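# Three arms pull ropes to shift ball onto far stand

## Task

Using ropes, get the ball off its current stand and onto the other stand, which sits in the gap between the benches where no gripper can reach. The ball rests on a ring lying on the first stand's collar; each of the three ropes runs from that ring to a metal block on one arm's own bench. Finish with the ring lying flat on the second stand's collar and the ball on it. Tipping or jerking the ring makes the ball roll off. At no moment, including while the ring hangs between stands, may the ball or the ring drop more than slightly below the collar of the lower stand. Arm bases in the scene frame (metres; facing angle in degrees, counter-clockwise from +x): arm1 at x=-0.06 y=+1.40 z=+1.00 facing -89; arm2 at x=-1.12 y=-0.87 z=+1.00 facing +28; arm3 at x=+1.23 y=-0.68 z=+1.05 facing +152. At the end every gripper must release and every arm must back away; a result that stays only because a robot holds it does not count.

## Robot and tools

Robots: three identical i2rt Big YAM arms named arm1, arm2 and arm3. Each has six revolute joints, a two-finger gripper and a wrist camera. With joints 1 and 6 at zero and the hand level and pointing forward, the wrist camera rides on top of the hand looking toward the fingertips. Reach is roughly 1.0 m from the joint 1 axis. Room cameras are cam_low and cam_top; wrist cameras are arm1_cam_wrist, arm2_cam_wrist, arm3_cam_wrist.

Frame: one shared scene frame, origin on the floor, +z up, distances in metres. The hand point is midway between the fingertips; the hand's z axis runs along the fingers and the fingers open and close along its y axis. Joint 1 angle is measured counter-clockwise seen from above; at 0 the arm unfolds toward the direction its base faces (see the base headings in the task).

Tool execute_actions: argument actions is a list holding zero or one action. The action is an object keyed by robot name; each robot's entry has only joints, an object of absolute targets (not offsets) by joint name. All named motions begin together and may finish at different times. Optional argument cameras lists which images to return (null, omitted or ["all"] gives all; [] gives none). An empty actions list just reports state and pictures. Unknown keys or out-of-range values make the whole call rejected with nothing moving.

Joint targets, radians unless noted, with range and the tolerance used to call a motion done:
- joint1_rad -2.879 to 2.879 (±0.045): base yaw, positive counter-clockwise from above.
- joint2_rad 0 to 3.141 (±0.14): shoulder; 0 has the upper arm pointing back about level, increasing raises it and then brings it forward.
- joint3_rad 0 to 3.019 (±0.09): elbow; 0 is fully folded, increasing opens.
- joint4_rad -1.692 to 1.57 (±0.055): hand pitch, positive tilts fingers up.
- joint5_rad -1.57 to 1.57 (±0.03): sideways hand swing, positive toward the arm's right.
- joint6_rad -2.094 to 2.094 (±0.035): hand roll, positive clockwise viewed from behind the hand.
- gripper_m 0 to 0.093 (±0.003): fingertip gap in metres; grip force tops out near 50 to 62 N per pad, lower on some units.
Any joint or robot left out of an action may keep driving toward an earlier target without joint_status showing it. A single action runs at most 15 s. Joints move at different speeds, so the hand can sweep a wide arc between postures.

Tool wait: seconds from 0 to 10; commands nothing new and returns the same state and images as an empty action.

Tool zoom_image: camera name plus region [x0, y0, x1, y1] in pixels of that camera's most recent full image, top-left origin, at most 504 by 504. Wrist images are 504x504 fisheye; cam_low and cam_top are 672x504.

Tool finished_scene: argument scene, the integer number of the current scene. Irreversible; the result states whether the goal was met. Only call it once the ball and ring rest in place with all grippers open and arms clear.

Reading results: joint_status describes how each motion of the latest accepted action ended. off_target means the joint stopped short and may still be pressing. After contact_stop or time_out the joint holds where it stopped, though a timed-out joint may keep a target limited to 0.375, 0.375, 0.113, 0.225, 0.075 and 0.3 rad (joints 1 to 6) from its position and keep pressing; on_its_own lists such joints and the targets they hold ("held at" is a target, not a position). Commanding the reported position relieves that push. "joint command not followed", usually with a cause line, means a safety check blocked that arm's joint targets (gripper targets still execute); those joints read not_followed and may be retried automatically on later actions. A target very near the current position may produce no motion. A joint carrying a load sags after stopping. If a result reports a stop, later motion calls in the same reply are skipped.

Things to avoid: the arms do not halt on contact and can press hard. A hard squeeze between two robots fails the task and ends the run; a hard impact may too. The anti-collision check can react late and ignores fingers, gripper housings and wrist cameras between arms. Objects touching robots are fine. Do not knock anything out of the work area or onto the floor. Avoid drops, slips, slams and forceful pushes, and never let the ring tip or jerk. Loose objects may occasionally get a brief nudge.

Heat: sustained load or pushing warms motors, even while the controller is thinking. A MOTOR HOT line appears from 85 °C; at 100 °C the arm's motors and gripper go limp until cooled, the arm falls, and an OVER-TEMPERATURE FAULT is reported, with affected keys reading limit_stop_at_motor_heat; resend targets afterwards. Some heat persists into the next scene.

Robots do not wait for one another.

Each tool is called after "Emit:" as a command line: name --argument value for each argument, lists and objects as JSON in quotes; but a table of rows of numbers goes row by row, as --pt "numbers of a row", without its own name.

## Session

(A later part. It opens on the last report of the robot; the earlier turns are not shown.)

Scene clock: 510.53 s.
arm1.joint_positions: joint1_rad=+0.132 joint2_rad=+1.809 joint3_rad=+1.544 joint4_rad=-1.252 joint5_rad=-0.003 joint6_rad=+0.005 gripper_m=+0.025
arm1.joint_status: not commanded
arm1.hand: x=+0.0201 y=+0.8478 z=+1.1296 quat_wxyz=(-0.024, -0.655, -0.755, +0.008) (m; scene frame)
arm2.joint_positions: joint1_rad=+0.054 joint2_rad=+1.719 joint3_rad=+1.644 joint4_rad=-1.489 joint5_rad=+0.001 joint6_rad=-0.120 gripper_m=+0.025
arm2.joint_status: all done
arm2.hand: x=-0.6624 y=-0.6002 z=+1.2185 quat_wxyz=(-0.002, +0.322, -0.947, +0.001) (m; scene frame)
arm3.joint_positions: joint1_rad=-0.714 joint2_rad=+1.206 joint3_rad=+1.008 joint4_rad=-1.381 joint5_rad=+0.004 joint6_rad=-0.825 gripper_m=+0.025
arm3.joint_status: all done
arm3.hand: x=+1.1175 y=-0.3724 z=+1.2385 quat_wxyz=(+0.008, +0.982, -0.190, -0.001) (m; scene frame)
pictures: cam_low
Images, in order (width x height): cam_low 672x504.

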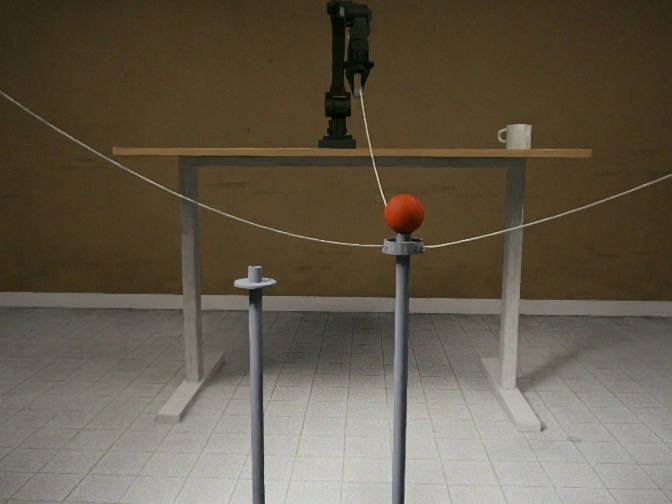

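Emit:
execute_actions --actions '[{"arm1":{"joints":{"joint4_rad":-1.318}},"arm2":{"joints":{"joint2_rad":1.676,"joint3_rad":1.608}}}]' --cameras '["cam_low","cam_top"]'

Emit:
zoom_image --camera "cam_low" --region '[320, 70, 450, 270]'

Emit:
zoom_image --camera "cam_low" --region '[365, 185, 445, 265]'

Scene clock: 544.53 s.
arm1.joint_positions: joint1_rad=+0.132 joint2_rad=+1.809 joint3_rad=+1.544 joint4_rad=-1.303 joint5_rad=-0.003 joint6_rad=+0.005 gripper_m=+0.025
arm1.joint_status: all done
arm1.hand: x=+0.0182 y=+0.8603 z=+1.1293 quat_wxyz=(-0.005, -0.655, -0.756, -0.009) (m; scene frame)
arm2.joint_positions: joint1_rad=+0.054 joint2_rad=+1.684 joint3_rad=+1.619 joint4_rad=-1.491 joint5_rad=+0.001 joint6_rad=-0.120 gripper_m=+0.025
arm2.joint_status: all done
arm2.hand: x=-0.6714 y=-0.6056 z=+1.2262 quat_wxyz=(-0.005, +0.322, -0.947, +0.000) (m; scene frame)
arm3.joint_positions: joint1_rad=-0.714 joint2_rad=+1.206 joint3_rad=+1.008 joint4_rad=-1.381 joint5_rad=+0.004 joint6_rad=-0.825 gripper_m=+0.025
arm3.joint_status: not commanded
arm3.hand: x=+1.1175 y=-0.3724 z=+1.2385 quat_wxyz=(+0.008, +0.982, -0.190, -0.001) (m; scene frame)
pictures: cam_low, cam_top
Images, in order (width x height): cam_low 672x504, cam_top 672x504.

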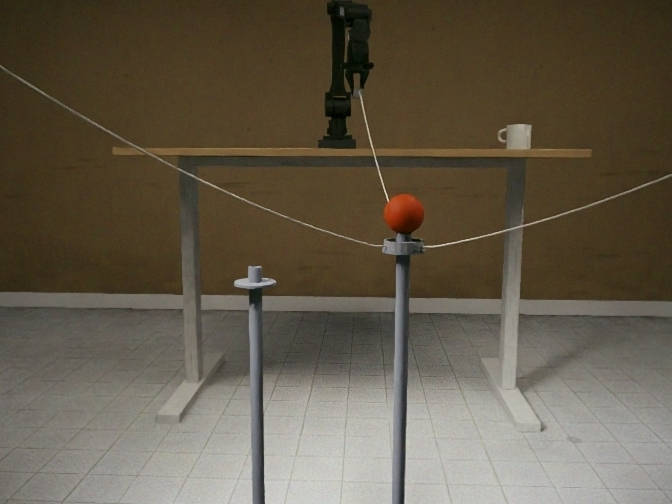

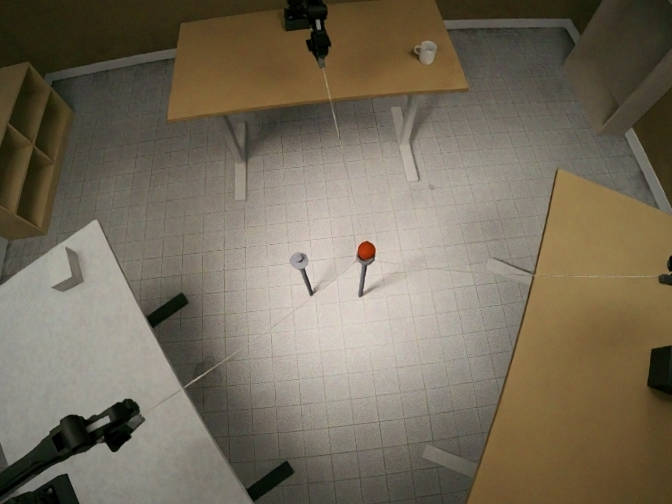

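Region (320, 70, 450, 270) of cam_low's 672x504 image, scaled by 2.520, with more detail than that image has; it fills the left 328 columns of this view, and the rest is white.

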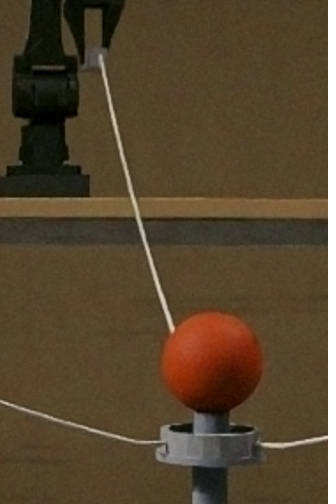

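Region (365, 185, 445, 265) of cam_low's 672x504 image, scaled by 6.300, with more detail than that image has.

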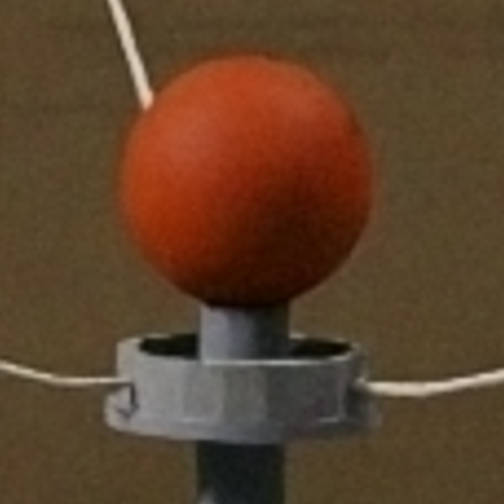

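Emit:
execute_actions --actions '[{"arm1":{"joints":{"joint2_rad":1.773}},"arm2":{"joints":{"joint2_rad":1.66}},"arm3":{"joints":{"joint2_rad":1.168,"joint3_rad":1.09,"joint4_rad":-1.44}}}]' --cameras '["cam_low","cam_top"]'

Emit:
zoom_image --camera "cam_low" --region '[365, 185, 445, 265]'

Emit:
zoom_image --camera "cam_top" --region '[330, 220, 400, 290]'

Scene clock: 582.73 s.
arm1.joint_positions: joint1_rad=+0.132 joint2_rad=+1.809 joint3_rad=+1.544 joint4_rad=-1.303 joint5_rad=-0.003 joint6_rad=+0.005 gripper_m=+0.025
arm1.joint_status: all done
arm1.hand: x=+0.0182 y=+0.8603 z=+1.1293 quat_wxyz=(-0.005, -0.655, -0.756, -0.009) (m; scene frame)
arm2.joint_positions: joint1_rad=+0.054 joint2_rad=+1.673 joint3_rad=+1.619 joint4_rad=-1.491 joint5_rad=+0.001 joint6_rad=-0.120 gripper_m=+0.025
arm2.joint_status: all done
arm2.hand: x=-0.6724 y=-0.6062 z=+1.2317 quat_wxyz=(-0.011, +0.322, -0.947, -0.001) (m; scene frame)
arm3.joint_positions: joint1_rad=-0.714 joint2_rad=+1.188 joint3_rad=+1.040 joint4_rad=-1.429 joint5_rad=+0.004 joint6_rad=-0.826 gripper_m=+0.025
arm3.joint_status: all done
arm3.hand: x=+1.1188 y=-0.3749 z=+1.2558 quat_wxyz=(+0.007, +0.982, -0.190, -0.002) (m; scene frame)
pictures: cam_low, cam_top
Images, in order (width x height): cam_low 672x504, cam_top 672x504.

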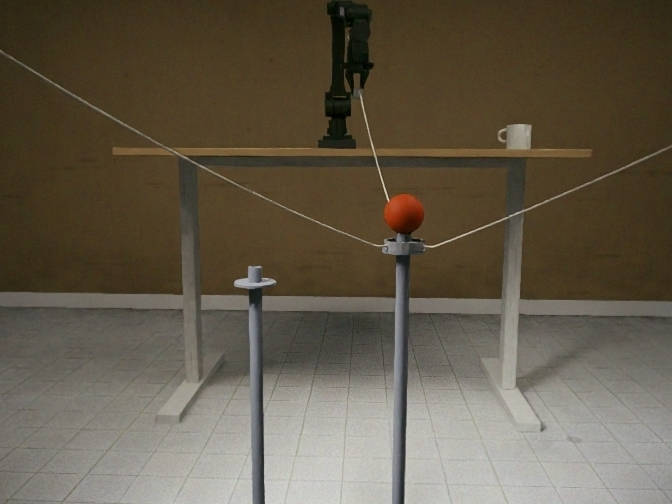

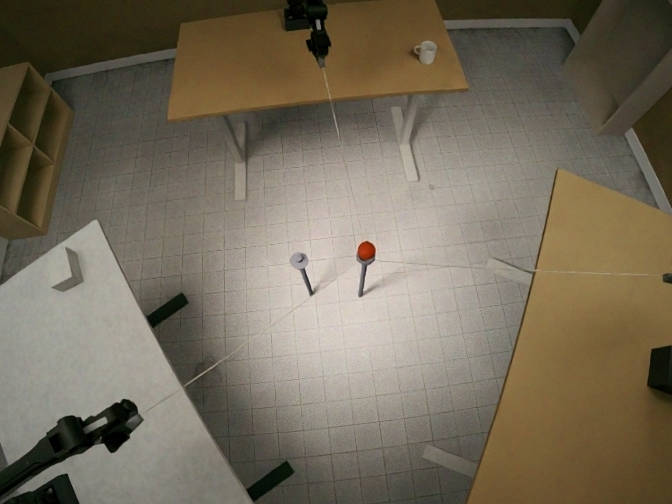

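Region (365, 185, 445, 265) of cam_low's 672x504 image, scaled by 6.300, with more detail than that image has.

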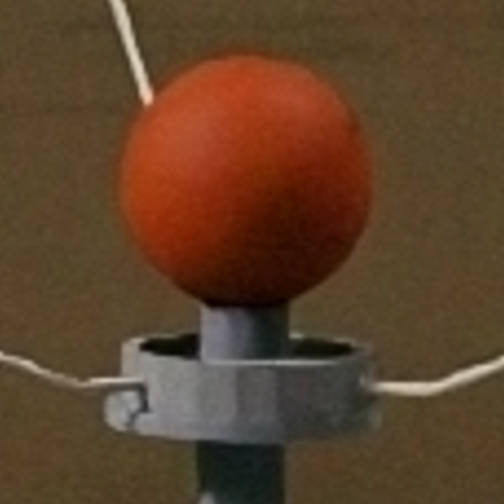

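Region (330, 220, 400, 290) of cam_top's 672x504 image, scaled by 7.200, with more detail than that image has.

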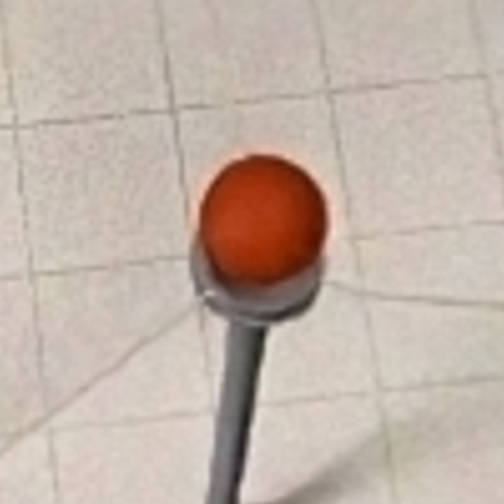

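Emit:
execute_actions --actions '[{"arm1":{"joints":{"joint2_rad":1.733}},"arm2":{"joints":{"joint2_rad":1.642}},"arm3":{"joints":{"joint3_rad":1.117,"joint4_rad":-1.467}}}]' --cameras '["cam_low","cam_top"]'

Emit:
zoom_image --camera "cam_low" --region '[365, 185, 445, 265]'

Emit:
zoom_image --camera "cam_top" --region '[330, 220, 400, 290]'

Scene clock: 598.40 s.
arm1.joint_positions: joint1_rad=+0.132 joint2_rad=+1.766 joint3_rad=+1.544 joint4_rad=-1.303 joint5_rad=-0.003 joint6_rad=+0.005 gripper_m=+0.025
arm1.joint_status: all done
arm1.hand: x=+0.0178 y=+0.8608 z=+1.1515 quat_wxyz=(-0.021, -0.655, -0.755, +0.005) (m; scene frame)
arm2.joint_positions: joint1_rad=+0.054 joint2_rad=+1.658 joint3_rad=+1.619 joint4_rad=-1.491 joint5_rad=+0.001 joint6_rad=-0.120 gripper_m=+0.025
arm2.joint_status: all done
arm2.hand: x=-0.6738 y=-0.6070 z=+1.2392 quat_wxyz=(-0.018, +0.322, -0.947, -0.003) (m; scene frame)
arm3.joint_positions: joint1_rad=-0.714 joint2_rad=+1.188 joint3_rad=+1.064 joint4_rad=-1.454 joint5_rad=+0.004 joint6_rad=-0.826 gripper_m=+0.025
arm3.joint_status: all done
arm3.hand: x=+1.1184 y=-0.3740 z=+1.2649 quat_wxyz=(+0.008, +0.982, -0.190, -0.002) (m; scene frame)
pictures: cam_low, cam_top
Images, in order (width x height): cam_low 672x504, cam_top 672x504.

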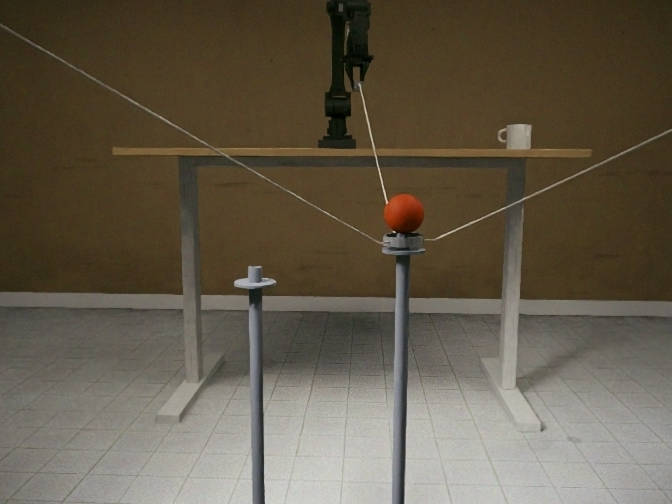

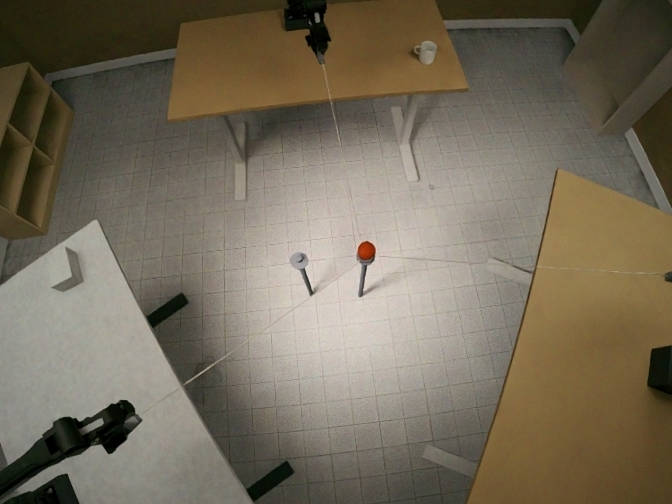

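Region (365, 185, 445, 265) of cam_low's 672x504 image, scaled by 6.300, with more detail than that image has.

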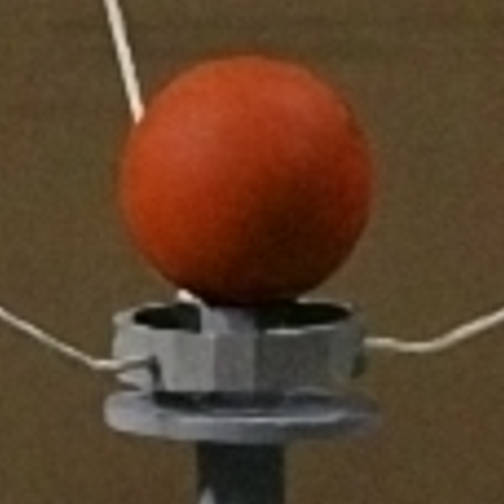

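Region (330, 220, 400, 290) of cam_top's 672x504 image, scaled by 7.200, with more detail than that image has.

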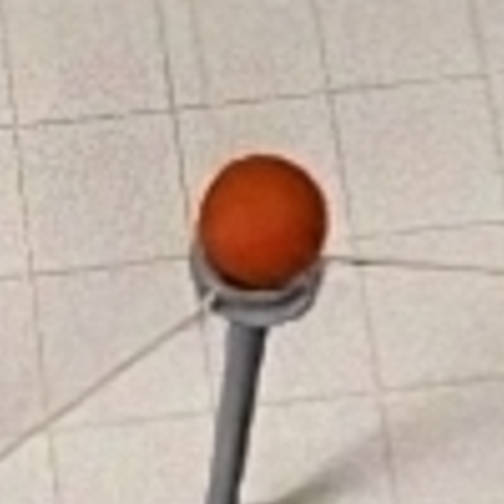

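Emit:
execute_actions --actions '[]' --cameras '["cam_low","cam_top"]'

Emit:
zoom_image --camera "cam_low" --region '[365, 185, 445, 265]'

Emit:
zoom_image --camera "cam_top" --region '[330, 220, 400, 290]'

Scene clock: 613.77 s.
arm1.joint_positions: joint1_rad=+0.132 joint2_rad=+1.766 joint3_rad=+1.544 joint4_rad=-1.303 joint5_rad=-0.003 joint6_rad=+0.005 gripper_m=+0.025
arm1.joint_status: all done
arm1.hand: x=+0.0178 y=+0.8608 z=+1.1515 quat_wxyz=(-0.021, -0.655, -0.755, +0.005) (m; scene frame)
arm2.joint_positions: joint1_rad=+0.054 joint2_rad=+1.658 joint3_rad=+1.619 joint4_rad=-1.491 joint5_rad=+0.001 joint6_rad=-0.120 gripper_m=+0.025
arm2.joint_status: all done
arm2.hand: x=-0.6738 y=-0.6070 z=+1.2392 quat_wxyz=(-0.018, +0.322, -0.947, -0.003) (m; scene frame)
arm3.joint_positions: joint1_rad=-0.714 joint2_rad=+1.188 joint3_rad=+1.064 joint4_rad=-1.454 joint5_rad=+0.004 joint6_rad=-0.826 gripper_m=+0.025
arm3.joint_status: all done
arm3.hand: x=+1.1184 y=-0.3740 z=+1.2649 quat_wxyz=(+0.008, +0.982, -0.190, -0.002) (m; scene frame)
pictures: cam_low, cam_top
Images, in order (width x height): cam_low 672x504, cam_top 672x504.

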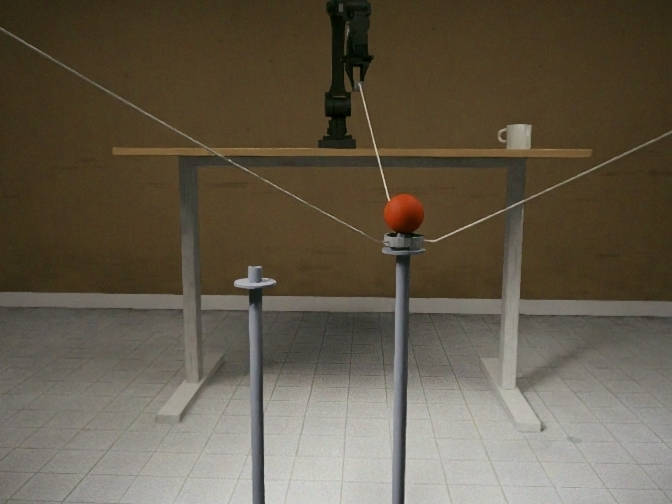

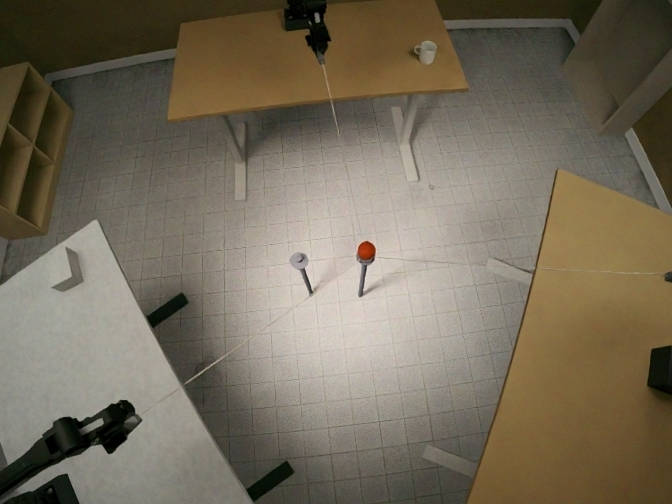

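Region (365, 185, 445, 265) of cam_low's 672x504 image, scaled by 6.300, with more detail than that image has.

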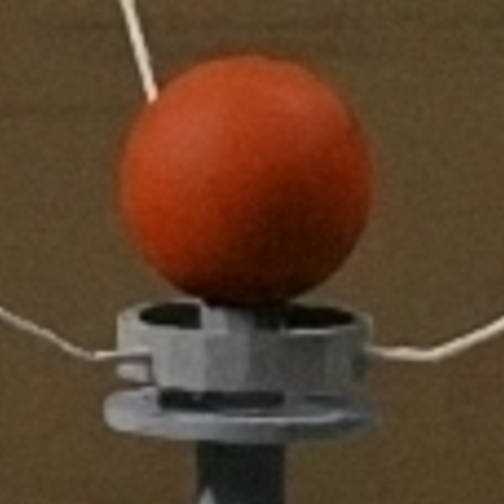

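Region (330, 220, 400, 290) of cam_top's 672x504 image, scaled by 7.200, with more detail than that image has.

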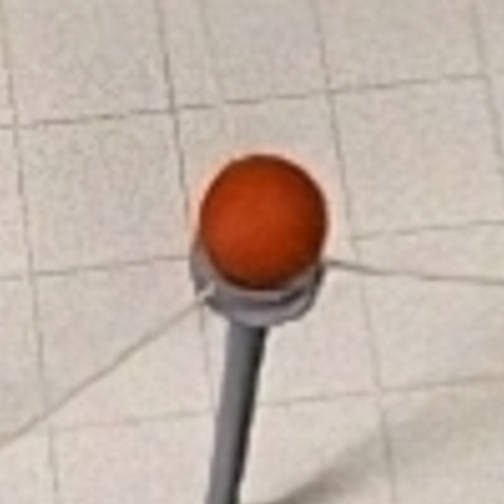

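Emit:
execute_actions --actions '[{"arm1":{"joints":{"joint2_rad":1.712,"joint4_rad":-1.335}},"arm2":{"joints":{"joint3_rad":1.715,"joint4_rad":-1.551}},"arm3":{"joints":{"joint3_rad":1.17,"joint4_rad":-1.527}}}]' --cameras '["cam_low","cam_top"]'

Emit:
zoom_image --camera "cam_low" --region '[365, 185, 445, 265]'

Emit:
zoom_image --camera "cam_top" --region '[330, 220, 400, 290]'

Scene clock: 646.63 s.
arm1.joint_positions: joint1_rad=+0.132 joint2_rad=+1.753 joint3_rad=+1.544 joint4_rad=-1.317 joint5_rad=-0.003 joint6_rad=+0.005 gripper_m=+0.025
arm1.joint_status: all done
arm1.hand: x=+0.0171 y=+0.8645 z=+1.1582 quat_wxyz=(-0.021, -0.655, -0.755, +0.005) (m; scene frame)
arm2.joint_positions: joint1_rad=+0.054 joint2_rad=+1.657 joint3_rad=+1.654 joint4_rad=-1.538 joint5_rad=+0.001 joint6_rad=-0.120 gripper_m=+0.025
arm2.joint_status: all done
arm2.hand: x=-0.6762 y=-0.6084 z=+1.2530 quat_wxyz=(-0.013, +0.322, -0.947, -0.002) (m; scene frame)
arm3.joint_positions: joint1_rad=-0.714 joint2_rad=+1.188 joint3_rad=+1.122 joint4_rad=-1.514 joint5_rad=+0.003 joint6_rad=-0.826 gripper_m=+0.025
arm3.joint_status: all done
arm3.hand: x=+1.1181 y=-0.3724 z=+1.2868 quat_wxyz=(+0.009, +0.982, -0.190, -0.001) (m; scene frame)
pictures: cam_low, cam_top
Images, in order (width x height): cam_low 672x504, cam_top 672x504.

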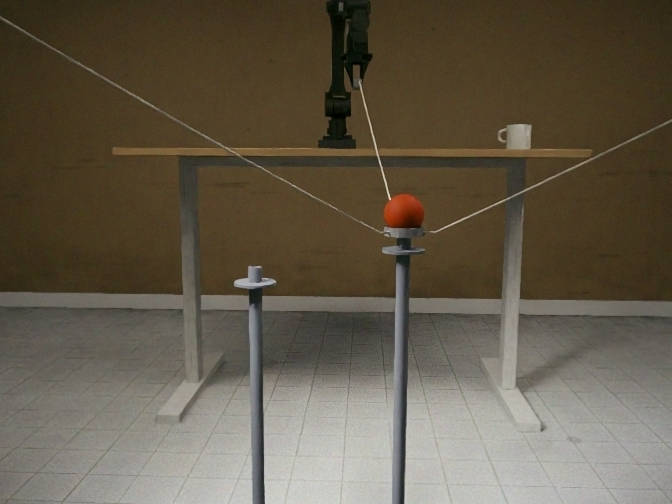

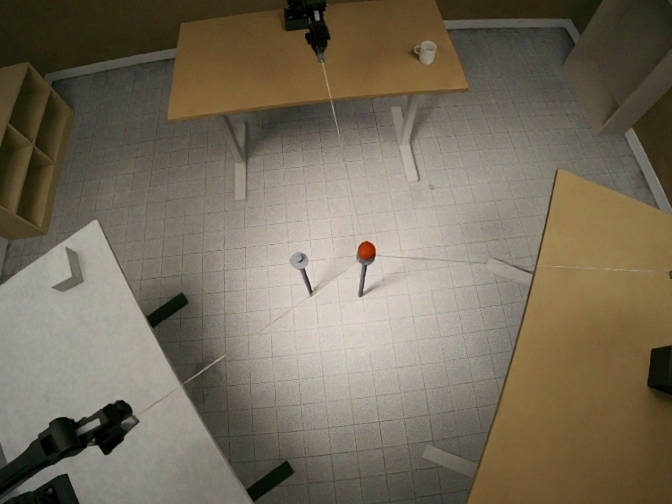

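Region (365, 185, 445, 265) of cam_low's 672x504 image, scaled by 6.300, with more detail than that image has.

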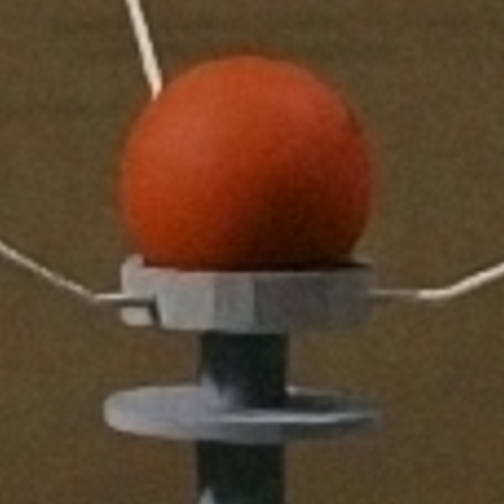

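Region (330, 220, 400, 290) of cam_top's 672x504 image, scaled by 7.200, with more detail than that image has.

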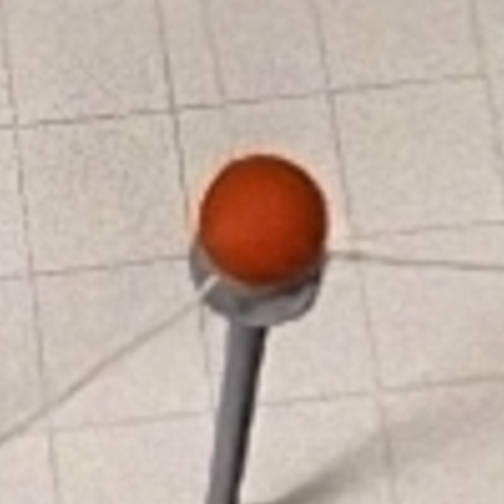

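Emit:
execute_actions --actions '[{"arm1":{"joints":{"joint2_rad":1.668}},"arm2":{"joints":{"joint3_rad":1.779,"joint4_rad":-1.614}},"arm3":{"joints":{"joint3_rad":1.224,"joint4_rad":-1.592}}}]' --cameras '["cam_low","cam_top"]'

Emit:
zoom_image --camera "cam_low" --region '[360, 165, 450, 265]'

Emit:
zoom_image --camera "cam_top" --region '[330, 220, 400, 290]'

Scene clock: 668.27 s.
arm1.joint_positions: joint1_rad=+0.132 joint2_rad=+1.704 joint3_rad=+1.544 joint4_rad=-1.317 joint5_rad=-0.003 joint6_rad=+0.005 gripper_m=+0.025
arm1.joint_status: all done
arm1.hand: x=+0.0164 y=+0.8666 z=+1.1835 quat_wxyz=(-0.039, -0.655, -0.755, +0.021) (m; scene frame)
arm2.joint_positions: joint1_rad=+0.054 joint2_rad=+1.656 joint3_rad=+1.722 joint4_rad=-1.594 joint5_rad=+0.001 joint6_rad=-0.120 gripper_m=+0.025
arm2.joint_status: all done
arm2.hand: x=-0.6743 y=-0.6073 z=+1.2797 quat_wxyz=(-0.020, +0.322, -0.947, -0.003) (m; scene frame)
arm3.joint_positions: joint1_rad=-0.714 joint2_rad=+1.188 joint3_rad=+1.174 joint4_rad=-1.575 joint5_rad=+0.001 joint6_rad=-0.826 gripper_m=+0.025
arm3.joint_status: all done
arm3.hand: x=+1.1185 y=-0.3736 z=+1.3068 quat_wxyz=(+0.014, +0.982, -0.190, +0.000) (m; scene frame)
pictures: cam_low, cam_top
Images, in order (width x height): cam_low 672x504, cam_top 672x504.

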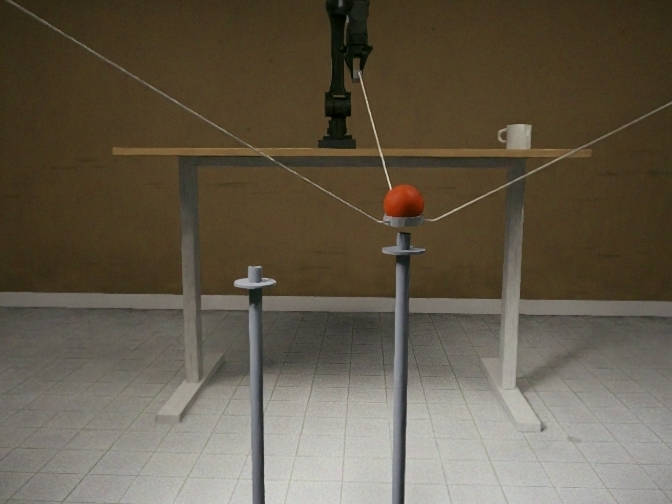

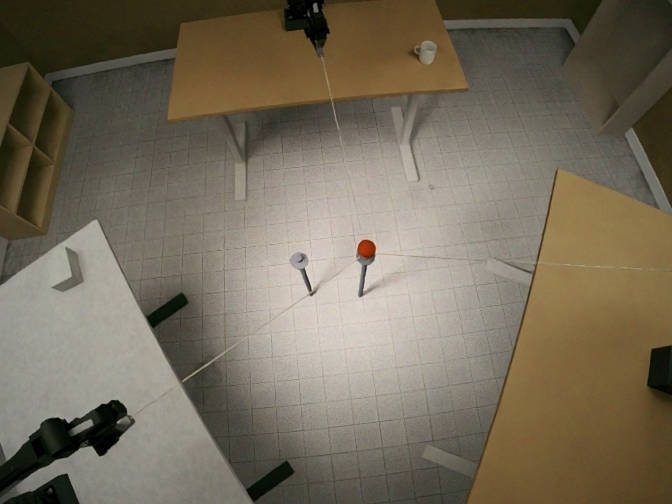

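Region (360, 165, 450, 265) of cam_low's 672x504 image, scaled by 5.040, with more detail than that image has; it fills the left 454 columns of this view, and the rest is white.

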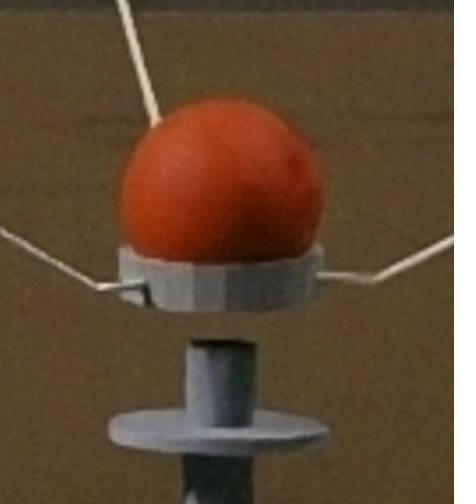

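Region (330, 220, 400, 290) of cam_top's 672x504 image, scaled by 7.200, with more detail than that image has.

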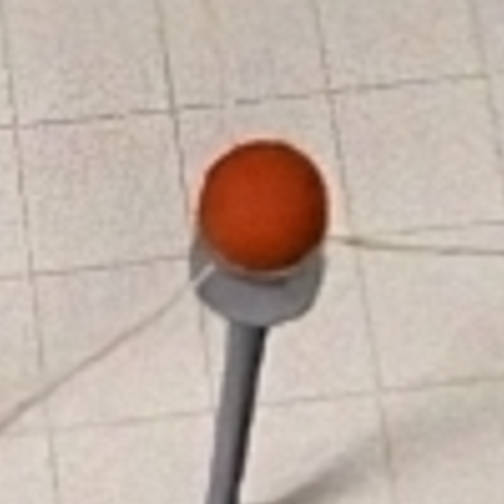

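Emit:
execute_actions --actions '[{"arm1":{"joints":{"joint1_rad":0.062,"joint4_rad":-1.368,"joint6_rad":-0.055}},"arm2":{"joints":{"joint1_rad":0.095,"joint2_rad":1.588,"joint3_rad":1.646,"joint6_rad":-0.078}},"arm3":{"joints":{"joint1_rad":-0.632,"joint2_rad":1.235,"joint3_rad":1.259,"joint6_rad":-0.742}}}]' --cameras '["cam_low","cam_top"]'

Emit:
zoom_image --camera "cam_low" --region '[330, 165, 450, 265]'

Scene clock: 752.60 s.
arm1.joint_positions: joint1_rad=+0.061 joint2_rad=+1.704 joint3_rad=+1.544 joint4_rad=-1.346 joint5_rad=-0.003 joint6_rad=-0.047 gripper_m=+0.025
arm1.joint_status: all done
arm1.hand: x=-0.0222 y=+0.8693 z=+1.1824 quat_wxyz=(-0.027, -0.662, -0.749, +0.013) (m; scene frame)
arm2.joint_positions: joint1_rad=+0.099 joint2_rad=+1.600 joint3_rad=+1.655 joint4_rad=-1.598 joint5_rad=+0.001 joint6_rad=-0.084 gripper_m=+0.025
arm2.joint_status: all done
arm2.hand: x=-0.7071 y=-0.6011 z=+1.2804 quat_wxyz=(-0.012, +0.326, -0.945, -0.002) (m; scene frame)
arm3.joint_positions: joint1_rad=-0.630 joint2_rad=+1.242 joint3_rad=+1.209 joint4_rad=-1.579 joint5_rad=-0.001 joint6_rad=-0.751 gripper_m=+0.025
arm3.joint_status: all done
arm3.hand: x=+1.0870 y=-0.3710 z=+1.3039 quat_wxyz=(+0.023, +0.982, -0.185, +0.006) (m; scene frame)
pictures: cam_low, cam_top
Images, in order (width x height): cam_low 672x504, cam_top 672x504.

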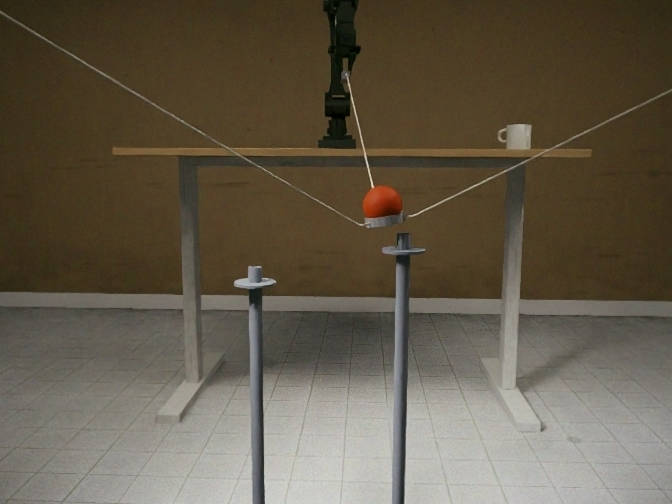

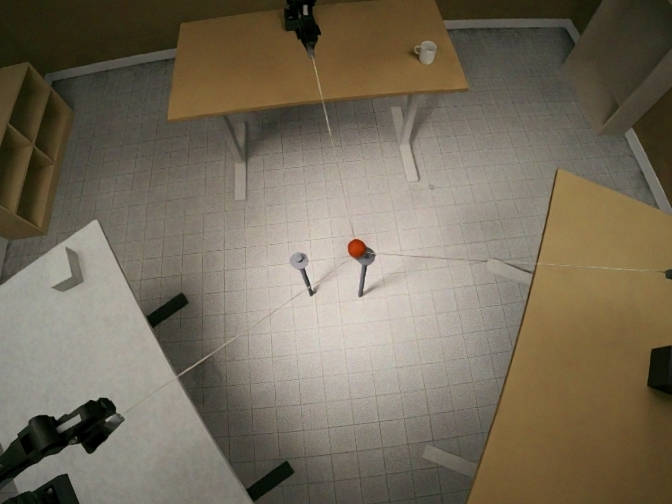

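Region (330, 165, 450, 265) of cam_low's 672x504 image, scaled by 4.200, with more detail than that image has.

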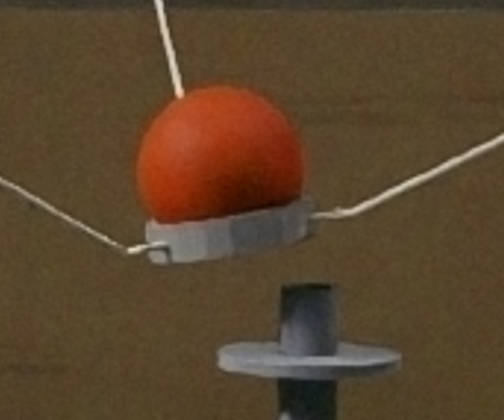

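Emit:
execute_actions --actions '[{"arm1":{"joints":{"joint1_rad":0.023,"joint4_rad":-1.398,"joint6_rad":-0.108}},"arm2":{"joints":{"joint1_rad":0.128,"joint2_rad":1.54,"joint3_rad":1.59,"joint6_rad":-0.04}},"arm3":{"joints":{"joint1_rad":-0.572,"joint2_rad":1.272,"joint3_rad":1.301,"joint6_rad":-0.673}}}]' --cameras '["cam_low","cam_top"]'

Emit:
zoom_image --camera "cam_low" --region '[310, 165, 430, 265]'

Scene clock: 787.57 s.
arm1.joint_positions: joint1_rad=+0.032 joint2_rad=+1.704 joint3_rad=+1.544 joint4_rad=-1.374 joint5_rad=-0.003 joint6_rad=-0.099 gripper_m=+0.025
arm1.joint_status: all done
arm1.hand: x=-0.0377 y=+0.8753 z=+1.1819 quat_wxyz=(-0.017, -0.653, -0.757, +0.004) (m; scene frame)
arm2.joint_positions: joint1_rad=+0.127 joint2_rad=+1.562 joint3_rad=+1.598 joint4_rad=-1.598 joint5_rad=+0.001 joint6_rad=-0.047 gripper_m=+0.025
arm2.joint_status: all done
arm2.hand: x=-0.7302 y=-0.6004 z=+1.2759 quat_wxyz=(-0.003, +0.322, -0.947, +0.000) (m; scene frame)
arm3.joint_positions: joint1_rad=-0.572 joint2_rad=+1.275 joint3_rad=+1.248 joint4_rad=-1.579 joint5_rad=-0.001 joint6_rad=-0.682 gripper_m=+0.025
arm3.joint_status: all done
arm3.hand: x=+1.0629 y=-0.3676 z=+1.3084 quat_wxyz=(+0.019, +0.982, -0.190, +0.005) (m; scene frame)
pictures: cam_low, cam_top
Images, in order (width x height): cam_low 672x504, cam_top 672x504.

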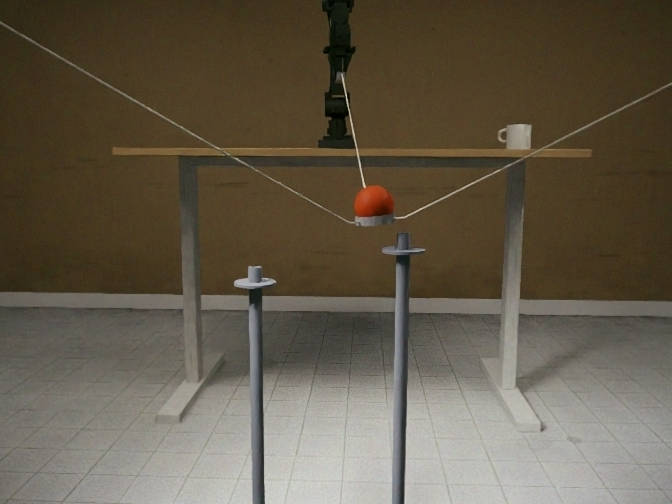

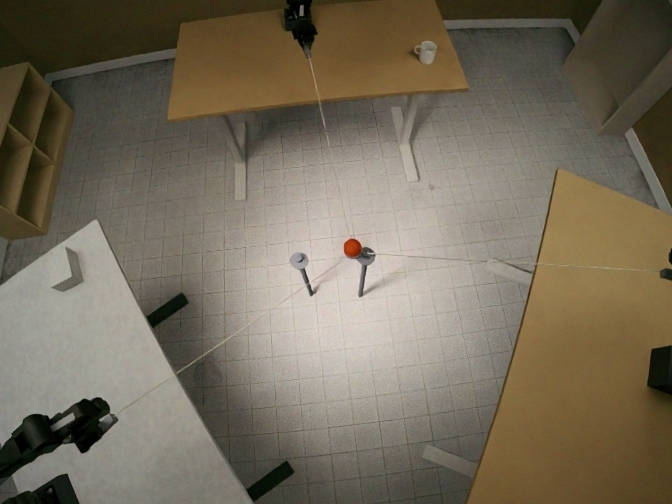

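Region (310, 165, 430, 265) of cam_low's 672x504 image, scaled by 4.200, with more detail than that image has.

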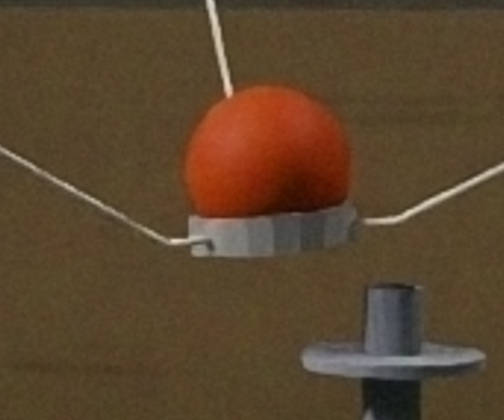

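Emit:
execute_actions --actions '[{"arm1":{"joints":{"joint1_rad":-0.033,"joint4_rad":-1.412,"joint6_rad":-0.162}},"arm2":{"joints":{"joint1_rad":0.171,"joint2_rad":1.488,"joint3_rad":1.53,"joint6_rad":0.003}},"arm3":{"joints":{"joint1_rad":-0.508,"joint2_rad":1.316,"joint3_rad":1.325,"joint4_rad":-1.537,"joint6_rad":-0.61}}}]' --cameras '["cam_low"]'

Emit:
zoom_image --camera "cam_low" --region '[300, 165, 430, 265]'

Scene clock: 821.27 s.
arm1.joint_positions: joint1_rad=-0.031 joint2_rad=+1.704 joint3_rad=+1.544 joint4_rad=-1.388 joint5_rad=-0.003 joint6_rad=-0.154 gripper_m=+0.025
arm1.joint_status: all done
arm1.hand: x=-0.0707 y=+0.8783 z=+1.1813 quat_wxyz=(-0.011, -0.656, -0.754, -0.001) (m; scene frame)
arm2.joint_positions: joint1_rad=+0.174 joint2_rad=+1.505 joint3_rad=+1.539 joint4_rad=-1.598 joint5_rad=+0.001 joint6_rad=-0.004 gripper_m=+0.025
arm2.joint_status: all done
arm2.hand: x=-0.7606 y=-0.5962 z=+1.2783 quat_wxyz=(-0.002, +0.324, -0.946, +0.000) (m; scene frame)
arm3.joint_positions: joint1_rad=-0.506 joint2_rad=+1.324 joint3_rad=+1.273 joint4_rad=-1.537 joint5_rad=-0.001 joint6_rad=-0.619 gripper_m=+0.025
arm3.joint_status: all done
arm3.hand: x=+1.0309 y=-0.3602 z=+1.3011 quat_wxyz=(+0.012, +0.982, -0.190, +0.000) (m; scene frame)
pictures: cam_low
Images, in order (width x height): cam_low 672x504.

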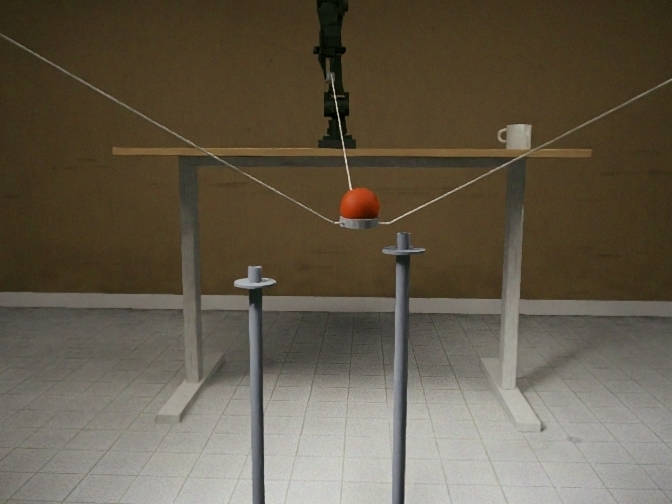

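Region (300, 165, 430, 265) of cam_low's 672x504 image, scaled by 3.877, with more detail than that image has; it fills the top 388 rows of this view, and the rest is white.

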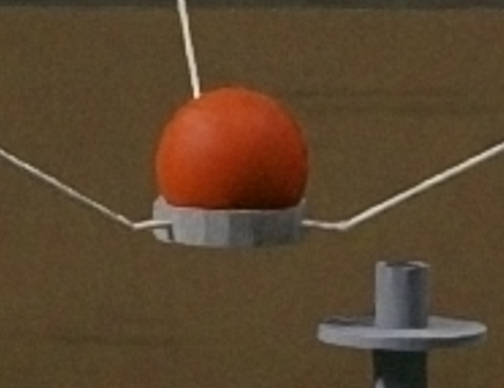

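Emit:
execute_actions --actions '[{"arm1":{"joints":{"joint1_rad":-0.086,"joint2_rad":1.725,"joint6_rad":-0.217}},"arm2":{"joints":{"joint1_rad":0.216,"joint2_rad":1.435,"joint3_rad":1.446,"joint4_rad":-1.565,"joint6_rad":0.049}},"arm3":{"joints":{"joint1_rad":-0.451,"joint2_rad":1.358,"joint3_rad":1.344,"joint4_rad":-1.511,"joint6_rad":-0.553}}}]' --cameras '["cam_low"]'

Emit:
zoom_image --camera "cam_low" --region '[280, 170, 410, 270]'

Scene clock: 853.93 s.
arm1.joint_positions: joint1_rad=-0.080 joint2_rad=+1.739 joint3_rad=+1.544 joint4_rad=-1.388 joint5_rad=-0.003 joint6_rad=-0.208 gripper_m=+0.025
arm1.joint_status: all done
arm1.hand: x=-0.0964 y=+0.8777 z=+1.1635 quat_wxyz=(+0.000, -0.655, -0.756, -0.014) (m; scene frame)
arm2.joint_positions: joint1_rad=+0.217 joint2_rad=+1.455 joint3_rad=+1.456 joint4_rad=-1.561 joint5_rad=+0.001 joint6_rad=+0.042 gripper_m=+0.025
arm2.joint_status: all done
arm2.hand: x=-0.7863 y=-0.5926 z=+1.2673 quat_wxyz=(-0.004, +0.322, -0.947, -0.001) (m; scene frame)
arm3.joint_positions: joint1_rad=-0.451 joint2_rad=+1.365 joint3_rad=+1.293 joint4_rad=-1.511 joint5_rad=+0.000 joint6_rad=-0.562 gripper_m=+0.025
arm3.joint_status: all done
arm3.hand: x=+1.0042 y=-0.3586 z=+1.2940 quat_wxyz=(+0.010, +0.982, -0.190, -0.001) (m; scene frame)
pictures: cam_low
Images, in order (width x height): cam_low 672x504.

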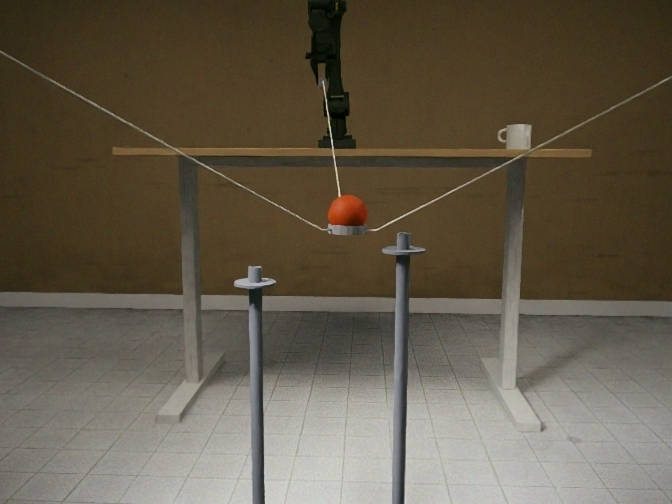

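Region (280, 170, 410, 270) of cam_low's 672x504 image, scaled by 3.877, with more detail than that image has; it fills the top 388 rows of this view, and the rest is white.

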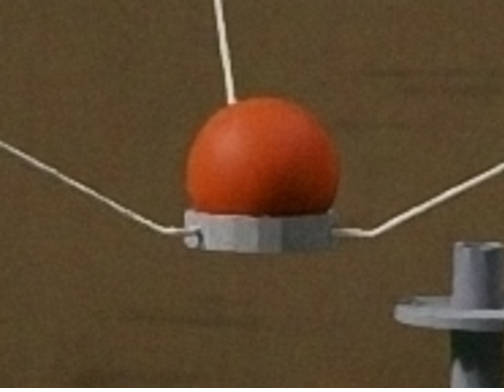

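Emit:
execute_actions --actions '[{"arm1":{"joints":{"joint1_rad":-0.141,"joint6_rad":-0.272}},"arm2":{"joints":{"joint1_rad":0.269,"joint2_rad":1.386,"joint3_rad":1.354,"joint4_rad":-1.527,"joint6_rad":0.1}},"arm3":{"joints":{"joint1_rad":-0.399,"joint2_rad":1.404,"joint4_rad":-1.454,"joint6_rad":-0.501}}}]' --cameras '["cam_low","cam_top"]'

Emit:
zoom_image --camera "cam_low" --region '[265, 180, 395, 280]'

Scene clock: 885.40 s.
arm1.joint_positions: joint1_rad=-0.136 joint2_rad=+1.739 joint3_rad=+1.544 joint4_rad=-1.388 joint5_rad=-0.003 joint6_rad=-0.263 gripper_m=+0.025
arm1.joint_status: all done
arm1.hand: x=-0.1255 y=+0.8804 z=+1.1631 quat_wxyz=(-0.001, -0.655, -0.756, -0.014) (m; scene frame)
arm2.joint_positions: joint1_rad=+0.271 joint2_rad=+1.403 joint3_rad=+1.363 joint4_rad=-1.523 joint5_rad=+0.001 joint6_rad=+0.093 gripper_m=+0.025
arm2.joint_status: all done
arm2.hand: x=-0.8172 y=-0.5895 z=+1.2525 quat_wxyz=(-0.002, +0.324, -0.946, +0.000) (m; scene frame)
arm3.joint_positions: joint1_rad=-0.399 joint2_rad=+1.415 joint3_rad=+1.293 joint4_rad=-1.453 joint5_rad=+0.000 joint6_rad=-0.510 gripper_m=+0.025
arm3.joint_status: all done
arm3.hand: x=+0.9758 y=-0.3560 z=+1.2753 quat_wxyz=(+0.008, +0.982, -0.190, -0.004) (m; scene frame)
pictures: cam_low, cam_top
Images, in order (width x height): cam_low 672x504, cam_top 672x504.

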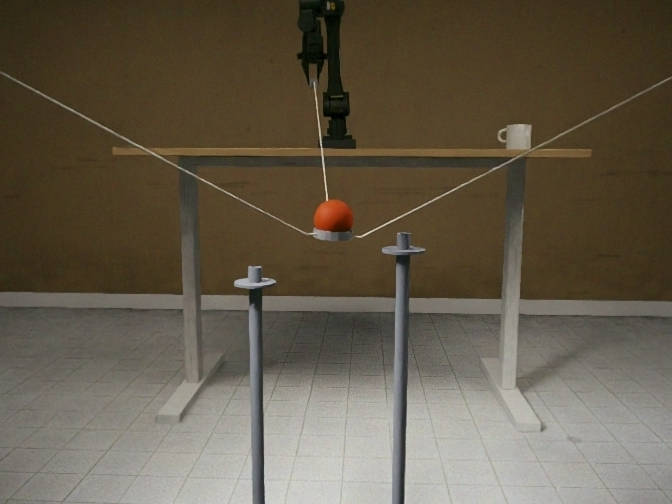

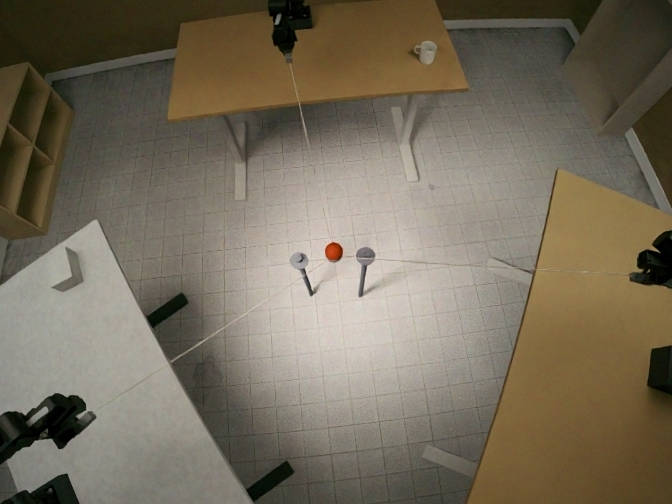

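Region (265, 180, 395, 280) of cam_low's 672x504 image, scaled by 3.877, with more detail than that image has; it fills the top 388 rows of this view, and the rest is white.

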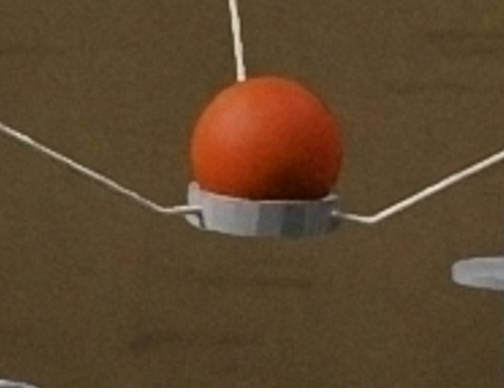

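Emit:
execute_actions --actions '[{"arm1":{"joints":{"joint1_rad":-0.208,"joint2_rad":1.74,"joint6_rad":-0.339}},"arm2":{"joints":{"joint1_rad":0.335,"joint2_rad":1.331,"joint3_rad":1.275,"joint4_rad":-1.501,"joint6_rad":0.167}},"arm3":{"joints":{"joint1_rad":-0.344,"joint2_rad":1.473,"joint3_rad":1.394,"joint4_rad":-1.433,"joint6_rad":-0.445}}}]' --cameras '["cam_low"]'

Emit:
zoom_image --camera "cam_low" --region '[250, 185, 380, 285]'

Scene clock: 924.17 s.
arm1.joint_positions: joint1_rad=-0.205 joint2_rad=+1.747 joint3_rad=+1.544 joint4_rad=-1.388 joint5_rad=-0.004 joint6_rad=-0.330 gripper_m=+0.025
arm1.joint_status: all done
arm1.hand: x=-0.1611 y=+0.8857 z=+1.1586 quat_wxyz=(+0.001, -0.656, -0.755, -0.018) (m; scene frame)
arm2.joint_positions: joint1_rad=+0.337 joint2_rad=+1.347 joint3_rad=+1.285 joint4_rad=-1.496 joint5_rad=+0.002 joint6_rad=+0.160 gripper_m=+0.025
arm2.joint_status: all done
arm2.hand: x=-0.8505 y=-0.5858 z=+1.2435 quat_wxyz=(-0.004, +0.324, -0.946, -0.001) (m; scene frame)
arm3.joint_positions: joint1_rad=-0.343 joint2_rad=+1.483 joint3_rad=+1.348 joint4_rad=-1.432 joint5_rad=+0.000 joint6_rad=-0.454 gripper_m=+0.025
arm3.joint_status: all done
arm3.hand: x=+0.9400 y=-0.3503 z=+1.2695 quat_wxyz=(+0.005, +0.982, -0.190, -0.007) (m; scene frame)
pictures: cam_low
Images, in order (width x height): cam_low 672x504.

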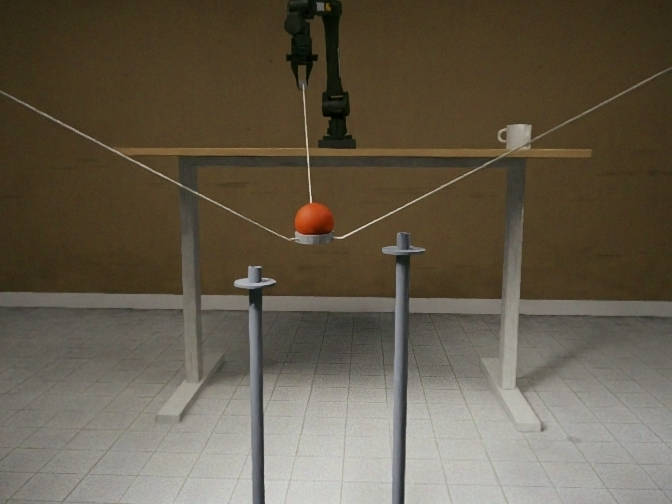

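Region (250, 185, 380, 285) of cam_low's 672x504 image, scaled by 3.877, with more detail than that image has; it fills the top 388 rows of this view, and the rest is white.

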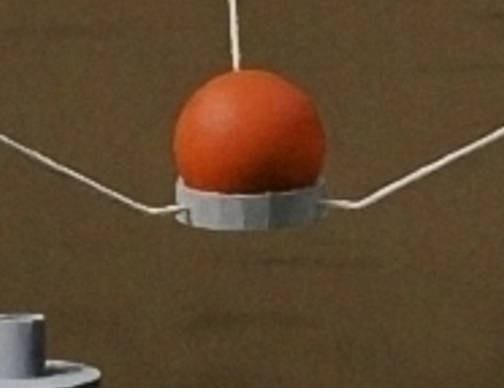

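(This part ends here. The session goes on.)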